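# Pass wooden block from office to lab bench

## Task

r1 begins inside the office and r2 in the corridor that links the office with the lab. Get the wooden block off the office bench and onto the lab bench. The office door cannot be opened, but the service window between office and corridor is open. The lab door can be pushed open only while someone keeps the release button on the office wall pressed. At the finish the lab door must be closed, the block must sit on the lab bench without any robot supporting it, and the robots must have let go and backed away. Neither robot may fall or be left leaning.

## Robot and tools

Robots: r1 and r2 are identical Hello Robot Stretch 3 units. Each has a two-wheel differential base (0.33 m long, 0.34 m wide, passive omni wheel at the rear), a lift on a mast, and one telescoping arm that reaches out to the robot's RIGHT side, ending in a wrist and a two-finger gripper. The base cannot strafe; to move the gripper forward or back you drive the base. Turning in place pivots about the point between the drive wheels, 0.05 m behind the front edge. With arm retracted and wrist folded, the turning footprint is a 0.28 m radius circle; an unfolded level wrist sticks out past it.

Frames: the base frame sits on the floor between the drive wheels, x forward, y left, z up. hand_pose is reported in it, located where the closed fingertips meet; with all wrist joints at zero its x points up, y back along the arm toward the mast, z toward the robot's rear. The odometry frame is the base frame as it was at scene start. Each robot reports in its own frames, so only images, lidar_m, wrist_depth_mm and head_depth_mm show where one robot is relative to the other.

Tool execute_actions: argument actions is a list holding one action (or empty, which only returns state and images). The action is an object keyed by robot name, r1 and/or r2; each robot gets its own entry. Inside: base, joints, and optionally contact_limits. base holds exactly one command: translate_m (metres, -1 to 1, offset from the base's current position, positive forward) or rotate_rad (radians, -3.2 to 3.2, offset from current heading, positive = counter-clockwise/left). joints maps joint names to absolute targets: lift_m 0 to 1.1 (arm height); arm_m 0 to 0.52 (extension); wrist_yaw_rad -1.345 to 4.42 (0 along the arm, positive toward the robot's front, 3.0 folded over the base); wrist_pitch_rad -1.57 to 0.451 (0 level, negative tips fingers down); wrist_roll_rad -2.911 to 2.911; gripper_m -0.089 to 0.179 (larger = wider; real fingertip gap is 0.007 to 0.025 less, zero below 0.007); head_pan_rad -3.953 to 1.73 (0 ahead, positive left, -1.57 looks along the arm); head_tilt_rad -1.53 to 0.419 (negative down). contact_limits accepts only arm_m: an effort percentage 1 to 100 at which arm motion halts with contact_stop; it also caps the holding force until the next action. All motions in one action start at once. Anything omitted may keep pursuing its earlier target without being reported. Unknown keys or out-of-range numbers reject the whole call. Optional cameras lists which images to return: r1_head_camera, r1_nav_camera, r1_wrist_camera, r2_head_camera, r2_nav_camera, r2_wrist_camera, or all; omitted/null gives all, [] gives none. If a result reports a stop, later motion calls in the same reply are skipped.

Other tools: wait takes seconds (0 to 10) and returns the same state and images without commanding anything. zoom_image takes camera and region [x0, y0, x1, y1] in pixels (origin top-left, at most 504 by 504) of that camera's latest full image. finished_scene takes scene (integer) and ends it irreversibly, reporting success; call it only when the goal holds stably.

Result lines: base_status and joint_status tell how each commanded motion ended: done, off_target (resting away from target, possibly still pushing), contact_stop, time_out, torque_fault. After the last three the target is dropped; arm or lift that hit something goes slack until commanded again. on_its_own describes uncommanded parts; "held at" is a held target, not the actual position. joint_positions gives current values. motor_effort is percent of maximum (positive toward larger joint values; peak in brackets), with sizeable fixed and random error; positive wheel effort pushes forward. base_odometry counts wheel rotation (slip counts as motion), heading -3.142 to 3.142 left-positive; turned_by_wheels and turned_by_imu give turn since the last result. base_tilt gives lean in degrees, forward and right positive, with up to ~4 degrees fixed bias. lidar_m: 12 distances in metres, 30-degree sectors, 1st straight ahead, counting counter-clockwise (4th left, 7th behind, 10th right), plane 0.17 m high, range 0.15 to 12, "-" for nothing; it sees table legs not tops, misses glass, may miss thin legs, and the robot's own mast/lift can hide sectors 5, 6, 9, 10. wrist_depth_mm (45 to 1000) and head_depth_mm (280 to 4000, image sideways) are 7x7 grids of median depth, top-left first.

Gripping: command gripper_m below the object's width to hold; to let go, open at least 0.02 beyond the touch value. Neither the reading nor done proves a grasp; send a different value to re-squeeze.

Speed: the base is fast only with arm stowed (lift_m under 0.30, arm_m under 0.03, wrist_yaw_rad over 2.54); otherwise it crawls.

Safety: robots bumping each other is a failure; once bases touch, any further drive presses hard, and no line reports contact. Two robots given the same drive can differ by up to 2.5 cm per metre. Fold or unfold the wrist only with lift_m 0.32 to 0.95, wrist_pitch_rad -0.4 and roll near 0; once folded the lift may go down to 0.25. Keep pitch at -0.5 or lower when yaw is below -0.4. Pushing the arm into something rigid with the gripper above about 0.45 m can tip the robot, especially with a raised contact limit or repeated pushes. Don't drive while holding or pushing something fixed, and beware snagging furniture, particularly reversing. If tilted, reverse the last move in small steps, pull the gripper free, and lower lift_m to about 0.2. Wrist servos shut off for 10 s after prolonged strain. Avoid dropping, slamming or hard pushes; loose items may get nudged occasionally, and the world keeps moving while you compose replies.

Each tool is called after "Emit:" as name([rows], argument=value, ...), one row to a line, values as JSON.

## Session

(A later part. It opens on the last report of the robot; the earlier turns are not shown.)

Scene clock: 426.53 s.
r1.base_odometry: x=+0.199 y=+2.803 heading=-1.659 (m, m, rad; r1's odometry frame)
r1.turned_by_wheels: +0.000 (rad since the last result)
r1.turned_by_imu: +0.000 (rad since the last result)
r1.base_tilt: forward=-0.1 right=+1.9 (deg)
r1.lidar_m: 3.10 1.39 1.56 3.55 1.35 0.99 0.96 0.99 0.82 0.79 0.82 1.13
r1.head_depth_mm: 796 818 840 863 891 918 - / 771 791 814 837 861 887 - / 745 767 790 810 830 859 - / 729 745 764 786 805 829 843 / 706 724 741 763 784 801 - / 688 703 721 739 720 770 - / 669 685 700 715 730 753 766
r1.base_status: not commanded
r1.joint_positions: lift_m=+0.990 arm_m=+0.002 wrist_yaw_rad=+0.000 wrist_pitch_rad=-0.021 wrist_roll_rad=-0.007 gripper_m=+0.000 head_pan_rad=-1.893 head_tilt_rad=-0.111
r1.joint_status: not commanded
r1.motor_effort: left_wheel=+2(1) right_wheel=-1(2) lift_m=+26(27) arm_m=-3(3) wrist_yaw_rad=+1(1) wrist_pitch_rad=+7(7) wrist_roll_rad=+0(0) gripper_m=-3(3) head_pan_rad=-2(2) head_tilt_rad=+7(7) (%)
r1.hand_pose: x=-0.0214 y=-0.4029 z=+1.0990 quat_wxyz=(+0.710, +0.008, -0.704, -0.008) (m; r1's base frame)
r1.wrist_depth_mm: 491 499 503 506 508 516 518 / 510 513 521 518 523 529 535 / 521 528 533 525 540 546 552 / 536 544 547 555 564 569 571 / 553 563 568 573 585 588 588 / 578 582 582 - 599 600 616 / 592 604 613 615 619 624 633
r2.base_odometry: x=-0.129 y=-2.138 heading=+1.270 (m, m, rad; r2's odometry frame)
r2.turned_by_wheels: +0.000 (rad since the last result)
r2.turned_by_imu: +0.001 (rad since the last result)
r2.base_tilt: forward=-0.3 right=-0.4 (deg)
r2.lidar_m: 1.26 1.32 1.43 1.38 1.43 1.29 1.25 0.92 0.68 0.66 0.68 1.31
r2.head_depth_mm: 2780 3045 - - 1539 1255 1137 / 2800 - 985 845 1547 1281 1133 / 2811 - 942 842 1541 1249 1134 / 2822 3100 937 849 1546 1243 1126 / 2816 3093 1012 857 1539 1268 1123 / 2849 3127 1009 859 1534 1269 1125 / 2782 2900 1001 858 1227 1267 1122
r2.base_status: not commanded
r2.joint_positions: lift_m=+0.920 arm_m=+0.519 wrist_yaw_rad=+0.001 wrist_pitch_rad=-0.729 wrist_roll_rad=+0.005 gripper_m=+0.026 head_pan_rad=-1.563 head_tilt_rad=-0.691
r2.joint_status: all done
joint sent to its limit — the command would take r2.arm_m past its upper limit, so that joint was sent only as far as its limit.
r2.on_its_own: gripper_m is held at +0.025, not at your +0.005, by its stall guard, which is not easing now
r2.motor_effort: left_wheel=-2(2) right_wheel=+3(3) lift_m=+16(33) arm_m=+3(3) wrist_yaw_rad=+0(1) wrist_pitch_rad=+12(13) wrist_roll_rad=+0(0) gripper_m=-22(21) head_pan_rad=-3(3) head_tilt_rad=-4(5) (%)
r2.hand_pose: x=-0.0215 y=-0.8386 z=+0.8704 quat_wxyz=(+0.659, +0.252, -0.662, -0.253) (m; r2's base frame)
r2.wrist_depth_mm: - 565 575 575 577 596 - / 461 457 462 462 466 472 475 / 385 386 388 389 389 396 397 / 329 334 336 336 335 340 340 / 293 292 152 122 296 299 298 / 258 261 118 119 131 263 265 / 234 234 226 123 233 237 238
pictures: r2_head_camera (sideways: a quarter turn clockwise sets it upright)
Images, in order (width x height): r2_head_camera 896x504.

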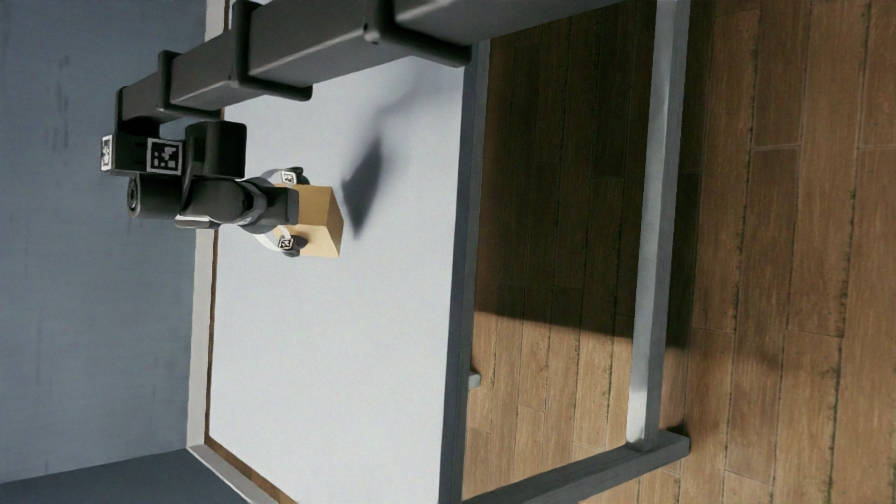

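Still loaded (pitch 12); lower a bit more.

Emit:
execute_actions([
  {"r2":{"joints":{"lift_m":0.885}}},
], cameras=["r2_head_camera"])

Scene clock: 428.50 s.
r1.base_odometry: x=+0.199 y=+2.803 heading=-1.659 (m, m, rad; r1's odometry frame)
r1.turned_by_wheels: +0.000 (rad since the last result)
r1.turned_by_imu: +0.000 (rad since the last result)
r1.base_tilt: forward=-0.2 right=+1.8 (deg)
r1.lidar_m: 3.09 1.39 1.57 3.55 1.35 0.99 0.96 0.99 0.82 0.79 0.83 1.13
r1.head_depth_mm: 797 818 844 864 894 921 - / 773 791 814 838 860 890 - / 748 770 789 808 833 856 - / 726 743 763 786 804 828 844 / 706 724 743 761 778 800 - / 687 704 720 736 720 773 - / 668 684 699 718 732 755 767
r1.base_status: not commanded
r1.joint_positions: lift_m=+0.990 arm_m=+0.002 wrist_yaw_rad=+0.000 wrist_pitch_rad=-0.021 wrist_roll_rad=-0.007 gripper_m=+0.000 head_pan_rad=-1.893 head_tilt_rad=-0.111
r1.joint_status: not commanded
r1.motor_effort: left_wheel=+2(1) right_wheel=-1(2) lift_m=+27(27) arm_m=-3(3) wrist_yaw_rad=+0(0) wrist_pitch_rad=+7(7) wrist_roll_rad=+0(0) gripper_m=-2(2) head_pan_rad=-2(3) head_tilt_rad=+7(6) (%)
r1.hand_pose: x=-0.0214 y=-0.4029 z=+1.0990 quat_wxyz=(+0.710, +0.008, -0.704, -0.008) (m; r1's base frame)
r1.wrist_depth_mm: 494 498 497 505 510 515 516 / 508 514 513 515 521 526 533 / 524 530 530 530 541 554 554 / 536 545 552 553 563 562 574 / 558 562 567 570 581 582 592 / 573 584 585 - 601 606 615 / 599 604 619 618 628 630 634
r2.base_odometry: x=-0.129 y=-2.138 heading=+1.270 (m, m, rad; r2's odometry frame)
r2.turned_by_wheels: +0.000 (rad since the last result)
r2.turned_by_imu: +0.000 (rad since the last result)
r2.base_tilt: forward=-0.3 right=-0.5 (deg)
r2.lidar_m: 1.26 1.32 1.43 1.38 1.44 1.30 1.25 0.92 0.68 0.66 0.68 1.31
r2.head_depth_mm: 2774 3050 1129 - 1514 1258 1136 / 2787 3038 1027 842 1555 1281 1135 / 2827 - 945 842 1552 1251 1129 / 2822 3097 977 848 1546 1249 1125 / 2853 3125 1013 858 1534 1264 1121 / 2849 3127 1005 863 1538 1268 1123 / 2781 2900 1001 859 1225 1265 1119
r2.base_status: not commanded
r2.joint_positions: lift_m=+0.886 arm_m=+0.519 wrist_yaw_rad=+0.001 wrist_pitch_rad=-0.701 wrist_roll_rad=+0.005 gripper_m=+0.026 head_pan_rad=-1.563 head_tilt_rad=-0.691
r2.joint_status: all done
r2.on_its_own: gripper_m is held at +0.025, not at your +0.005, by its stall guard, which is not easing now
r2.motor_effort: left_wheel=-1(2) right_wheel=+2(2) lift_m=+14(16) arm_m=+3(3) wrist_yaw_rad=+0(0) wrist_pitch_rad=+1(13) wrist_roll_rad=+0(0) gripper_m=-20(22) head_pan_rad=-3(3) head_tilt_rad=-4(5) (%)
r2.hand_pose: x=-0.0214 y=-0.8439 z=+0.8405 quat_wxyz=(+0.663, +0.243, -0.665, -0.244) (m; r2's base frame)
r2.wrist_depth_mm: 569 543 541 545 546 558 560 / 420 423 427 431 433 435 441 / 350 350 354 357 356 361 362 / 299 299 283 174 302 305 305 / 262 260 144 130 265 266 266 / 232 232 114 121 134 234 237 / 207 207 204 134 206 210 212
pictures: r2_head_camera (sideways: a quarter turn clockwise sets it upright)
Images, in order (width x height): r2_head_camera 896x504.

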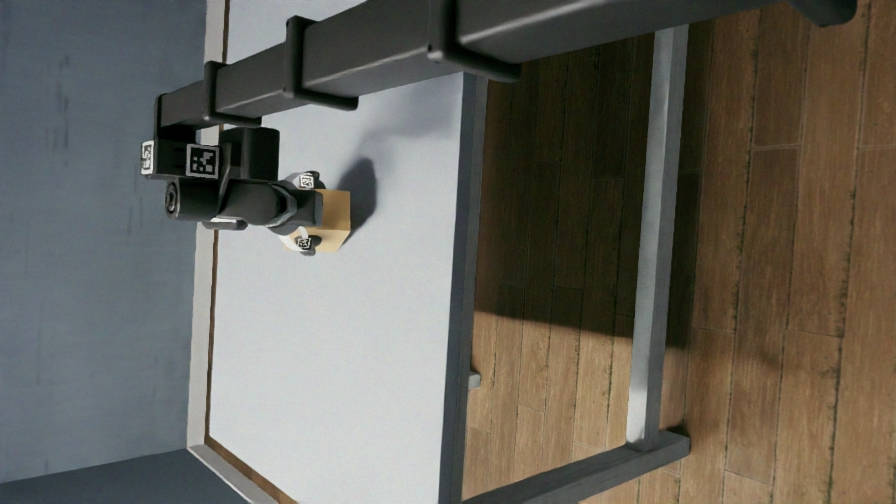

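Emit:
execute_actions([
  {"r2":{"joints":{"gripper_m":0.15}}},
], cameras=[])

Emit:
execute_actions([
  {"r2":{"joints":{"lift_m":1.0}}},
], cameras=[])

Emit:
execute_actions([
  {"r2":{"joints":{"arm_m":0.0,"head_pan_rad":-0.5,"head_tilt_rad":-0.4}}},
], cameras=["r2_head_camera","r2_nav_camera","r2_wrist_camera"])

Scene clock: 431.87 s.
r1.base_odometry: x=+0.199 y=+2.803 heading=-1.659 (m, m, rad; r1's odometry frame)
r1.turned_by_wheels: +0.000 (rad since the last result)
r1.turned_by_imu: +0.000 (rad since the last result)
r1.base_tilt: forward=-0.1 right=+1.9 (deg)
r1.lidar_m: 3.11 1.39 1.57 3.55 1.35 0.99 0.95 0.99 0.82 0.79 0.82 1.14
r1.head_depth_mm: 797 818 844 867 890 919 - / 772 794 819 837 865 887 - / 747 769 785 811 835 858 - / 727 746 765 787 804 828 844 / 705 725 743 759 780 799 - / 687 701 721 737 720 772 - / 669 684 701 718 731 753 767
r1.base_status: not commanded
r1.joint_positions: lift_m=+0.990 arm_m=+0.002 wrist_yaw_rad=+0.000 wrist_pitch_rad=-0.021 wrist_roll_rad=-0.007 gripper_m=+0.000 head_pan_rad=-1.893 head_tilt_rad=-0.111
r1.joint_status: not commanded
r1.motor_effort: left_wheel=+1(1) right_wheel=-1(1) lift_m=+26(27) arm_m=-3(3) wrist_yaw_rad=+0(1) wrist_pitch_rad=+7(7) wrist_roll_rad=+0(0) gripper_m=-2(2) head_pan_rad=-2(2) head_tilt_rad=+7(7) (%)
r1.hand_pose: x=-0.0214 y=-0.4029 z=+1.0990 quat_wxyz=(+0.710, +0.008, -0.704, -0.008) (m; r1's base frame)
r1.wrist_depth_mm: 495 494 502 505 506 515 522 / 509 507 517 518 524 530 538 / 519 528 533 529 546 552 555 / 541 549 548 551 563 568 574 / 561 558 561 575 580 592 588 / 575 582 579 - 601 611 619 / 596 596 615 611 624 620 634
r2.base_odometry: x=-0.129 y=-2.138 heading=+1.270 (m, m, rad; r2's odometry frame)
r2.turned_by_wheels: +0.000 (rad since the last result)
r2.turned_by_imu: +0.001 (rad since the last result)
r2.base_tilt: forward=-0.3 right=-0.4 (deg)
r2.lidar_m: 1.26 1.32 1.43 1.38 1.43 1.29 1.25 0.92 0.68 0.66 0.68 1.31
r2.head_depth_mm: 2758 3035 1128 - 1520 1256 1132 / 2782 3001 1020 844 1547 1278 1131 / 2779 - 940 842 1549 1253 1134 / 2802 3089 955 849 1545 1250 1126 / 2850 3089 1010 859 1542 1269 1124 / 2873 3133 1007 862 1530 1267 1122 / 2796 2921 1000 858 1228 1265 1122
r2.base_status: not commanded
r2.joint_positions: lift_m=+0.885 arm_m=+0.519 wrist_yaw_rad=+0.001 wrist_pitch_rad=-0.717 wrist_roll_rad=+0.005 gripper_m=+0.150 head_pan_rad=-1.563 head_tilt_rad=-0.691
r2.joint_status: all done
r2.motor_effort: left_wheel=-1(2) right_wheel=+2(2) lift_m=+15(15) arm_m=+3(3) wrist_yaw_rad=-1(1) wrist_pitch_rad=+7(8) wrist_roll_rad=+1(0) gripper_m=+0(92) head_pan_rad=-3(4) head_tilt_rad=-5(4) (%)
r2.hand_pose: x=-0.0215 y=-0.8408 z=+0.8376 quat_wxyz=(+0.661, +0.248, -0.663, -0.249) (m; r2's base frame)
r2.wrist_depth_mm: 516 509 512 514 522 528 537 / 407 407 411 418 420 422 425 / 337 340 343 346 344 350 353 / 291 293 277 194 296 299 300 / 254 264 245 166 259 267 262 / 227 - 224 147 229 - 232 / 202 203 201 139 207 204 209
pictures: none
No camera images: the call's "cameras" was empty. Leave "cameras" out to get every camera's image.

Scene clock: 433.73 s.
r1.base_odometry: x=+0.199 y=+2.803 heading=-1.659 (m, m, rad; r1's odometry frame)
r1.turned_by_wheels: +0.000 (rad since the last result)
r1.turned_by_imu: +0.000 (rad since the last result)
r1.base_tilt: forward=-0.1 right=+1.9 (deg)
r1.lidar_m: 3.09 1.40 1.56 3.55 1.35 0.99 0.96 0.99 0.82 0.79 0.82 1.13
r1.head_depth_mm: 797 818 843 865 893 919 - / 772 792 814 838 863 886 - / 747 767 787 810 833 855 - / 726 746 764 786 806 828 845 / 707 723 741 762 781 802 - / 686 704 722 740 721 771 - / 670 685 698 715 732 753 767
r1.base_status: not commanded
r1.joint_positions: lift_m=+0.990 arm_m=+0.002 wrist_yaw_rad=+0.000 wrist_pitch_rad=-0.021 wrist_roll_rad=-0.007 gripper_m=+0.000 head_pan_rad=-1.893 head_tilt_rad=-0.111
r1.joint_status: not commanded
r1.motor_effort: left_wheel=+2(1) right_wheel=-2(1) lift_m=+26(27) arm_m=-3(3) wrist_yaw_rad=-1(0) wrist_pitch_rad=+6(7) wrist_roll_rad=+0(0) gripper_m=-3(2) head_pan_rad=-2(2) head_tilt_rad=+6(7) (%)
r1.hand_pose: x=-0.0214 y=-0.4029 z=+1.0990 quat_wxyz=(+0.710, +0.008, -0.704, -0.008) (m; r1's base frame)
r1.wrist_depth_mm: 488 495 500 505 507 514 524 / 503 511 519 520 525 525 530 / 520 527 533 531 545 547 558 / 537 544 548 553 559 566 573 / 557 553 567 566 584 591 589 / 574 583 584 - 597 609 614 / 589 604 612 618 625 624 635
r2.base_odometry: x=-0.129 y=-2.138 heading=+1.270 (m, m, rad; r2's odometry frame)
r2.turned_by_wheels: +0.000 (rad since the last result)
r2.turned_by_imu: +0.000 (rad since the last result)
r2.base_tilt: forward=-0.3 right=-0.5 (deg)
r2.lidar_m: 1.26 1.31 1.42 1.38 1.44 1.29 1.25 0.92 0.68 0.66 0.68 1.31
r2.head_depth_mm: 2664 1312 1010 842 1563 1258 1133 / - 3091 1028 844 1553 1278 1133 / - 1297 984 842 1548 1254 1131 / 2823 3085 978 849 1547 1247 1124 / 2840 3100 1012 856 1544 1268 1122 / 2875 3138 1006 861 1529 1273 1120 / 2782 2903 1002 857 1221 1268 1118
r2.base_status: not commanded
r2.joint_positions: lift_m=+1.000 arm_m=+0.519 wrist_yaw_rad=+0.001 wrist_pitch_rad=-0.716 wrist_roll_rad=+0.005 gripper_m=+0.150 head_pan_rad=-1.563 head_tilt_rad=-0.691
r2.joint_status: all done
r2.motor_effort: left_wheel=-1(2) right_wheel=+1(2) lift_m=+35(32) arm_m=+2(3) wrist_yaw_rad=+0(1) wrist_pitch_rad=+7(8) wrist_roll_rad=+0(0) gripper_m=+0(0) head_pan_rad=-3(4) head_tilt_rad=-5(4) (%)
r2.hand_pose: x=-0.0215 y=-0.8410 z=+0.9518 quat_wxyz=(+0.661, +0.248, -0.663, -0.249) (m; r2's base frame)
r2.wrist_depth_mm: - - - - - - - / - 621 619 630 635 641 641 / 521 515 515 523 525 519 530 / 438 440 444 447 448 449 452 / 388 395 386 389 392 406 397 / 345 - 347 270 352 - 350 / 305 307 313 239 312 308 314
pictures: none
No camera images: the call's "cameras" was empty. Leave "cameras" out to get every camera's image.

Scene clock: 438.73 s.
r1.base_odometry: x=+0.199 y=+2.803 heading=-1.659 (m, m, rad; r1's odometry frame)
r1.turned_by_wheels: +0.000 (rad since the last result)
r1.turned_by_imu: +0.001 (rad since the last result)
r1.base_tilt: forward=-0.1 right=+1.9 (deg)
r1.lidar_m: 3.08 1.39 1.57 3.55 1.35 0.99 0.96 0.99 0.82 0.79 0.82 1.13
r1.head_depth_mm: 798 816 840 865 892 922 - / 772 792 810 834 860 888 - / 748 768 788 808 834 859 - / 723 746 764 786 806 832 843 / 706 724 742 762 778 803 - / 688 704 720 737 720 773 - / 668 686 700 716 732 752 766
r1.base_status: not commanded
r1.joint_positions: lift_m=+0.990 arm_m=+0.002 wrist_yaw_rad=+0.000 wrist_pitch_rad=-0.021 wrist_roll_rad=-0.007 gripper_m=+0.000 head_pan_rad=-1.893 head_tilt_rad=-0.111
r1.joint_status: not commanded
r1.motor_effort: left_wheel=+2(1) right_wheel=-2(1) lift_m=+26(27) arm_m=-3(3) wrist_yaw_rad=+0(0) wrist_pitch_rad=+6(7) wrist_roll_rad=+0(0) gripper_m=-3(2) head_pan_rad=-2(3) head_tilt_rad=+6(7) (%)
r1.hand_pose: x=-0.0214 y=-0.4029 z=+1.0990 quat_wxyz=(+0.710, +0.008, -0.704, -0.008) (m; r1's base frame)
r1.wrist_depth_mm: 491 495 503 508 513 512 520 / 500 510 518 519 521 533 541 / 524 525 533 525 536 546 546 / 538 543 546 557 562 554 576 / 558 562 566 573 582 582 593 / 576 583 578 - 599 608 615 / 594 607 607 621 621 633 637
r2.base_odometry: x=-0.129 y=-2.138 heading=+1.270 (m, m, rad; r2's odometry frame)
r2.turned_by_wheels: +0.000 (rad since the last result)
r2.turned_by_imu: +0.001 (rad since the last result)
r2.base_tilt: forward=-0.3 right=-0.5 (deg)
r2.lidar_m: 1.26 1.32 1.42 1.38 1.43 1.29 1.25 0.92 0.68 0.66 0.68 1.31
r2.head_depth_mm: 1346 1486 1656 1862 2007 1611 1044 / 1272 1399 1550 1737 1920 1597 1301 / 1212 1318 1457 1625 1813 1585 1293 / 1155 1250 1370 1510 1688 1589 1289 / 1099 1194 1291 1417 1570 1581 1284 / 1049 1131 1226 1335 1467 1542 1280 / 995 1073 1162 1267 1396 1495 1282
r2.base_status: not commanded
r2.joint_positions: lift_m=+1.000 arm_m=+0.000 wrist_yaw_rad=+0.001 wrist_pitch_rad=-0.716 wrist_roll_rad=+0.005 gripper_m=+0.150 head_pan_rad=-0.507 head_tilt_rad=-0.409
r2.joint_status: all done
r2.motor_effort: left_wheel=-1(1) right_wheel=+2(2) lift_m=+35(35) arm_m=-4(4) wrist_yaw_rad=-1(0) wrist_pitch_rad=+7(7) wrist_roll_rad=+0(0) gripper_m=+0(0) head_pan_rad=+4(48) head_tilt_rad=+2(21) (%)
r2.hand_pose: x=-0.0215 y=-0.3227 z=+0.9518 quat_wxyz=(+0.661, +0.248, -0.663, -0.249) (m; r2's base frame)
r2.wrist_depth_mm: - 817 791 795 805 804 829 / - 629 633 613 639 637 646 / 547 542 526 517 531 531 529 / - - - - - - - / - - - - - - - / - - - - - - - / - - - - - - -
pictures: r2_head_camera (sideways: a quarter turn clockwise sets it upright), r2_nav_camera (sideways: a quarter turn counterclockwise sets it upright), r2_wrist_camera
Images, in order (width x height): r2_head_camera 896x504, r2_nav_camera 672x504, r2_wrist_camera 644x364.

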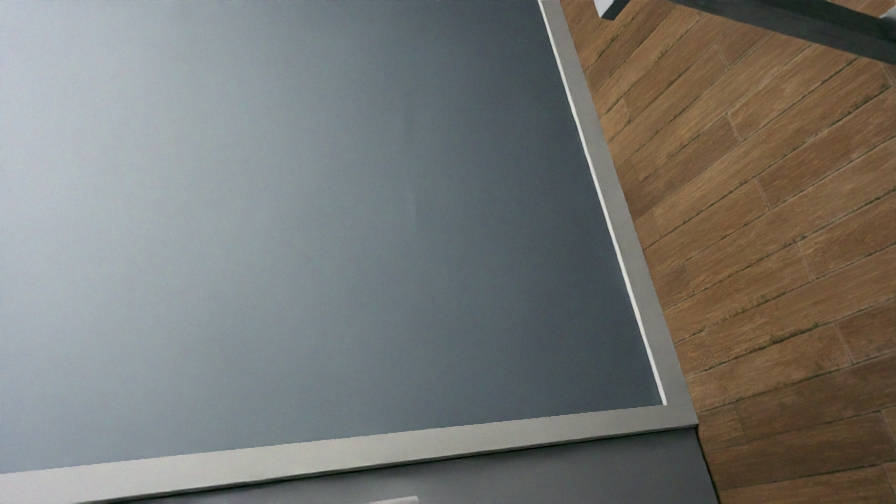

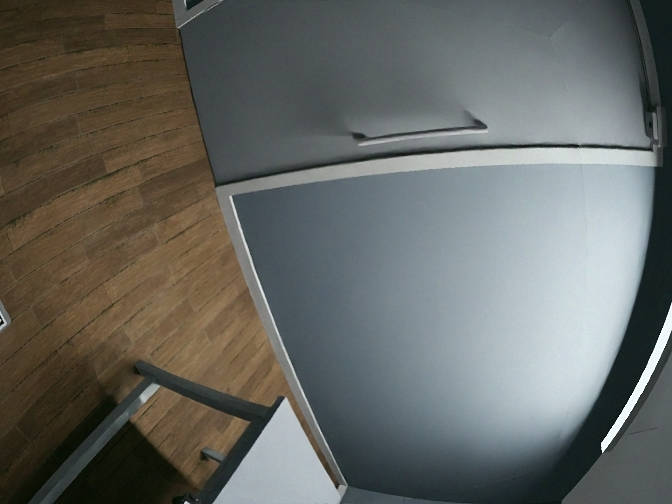

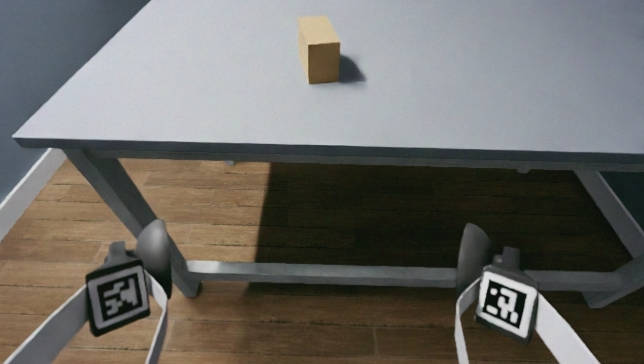

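Emit:
finished_scene(scene=1)

The scene is finished: the task was done.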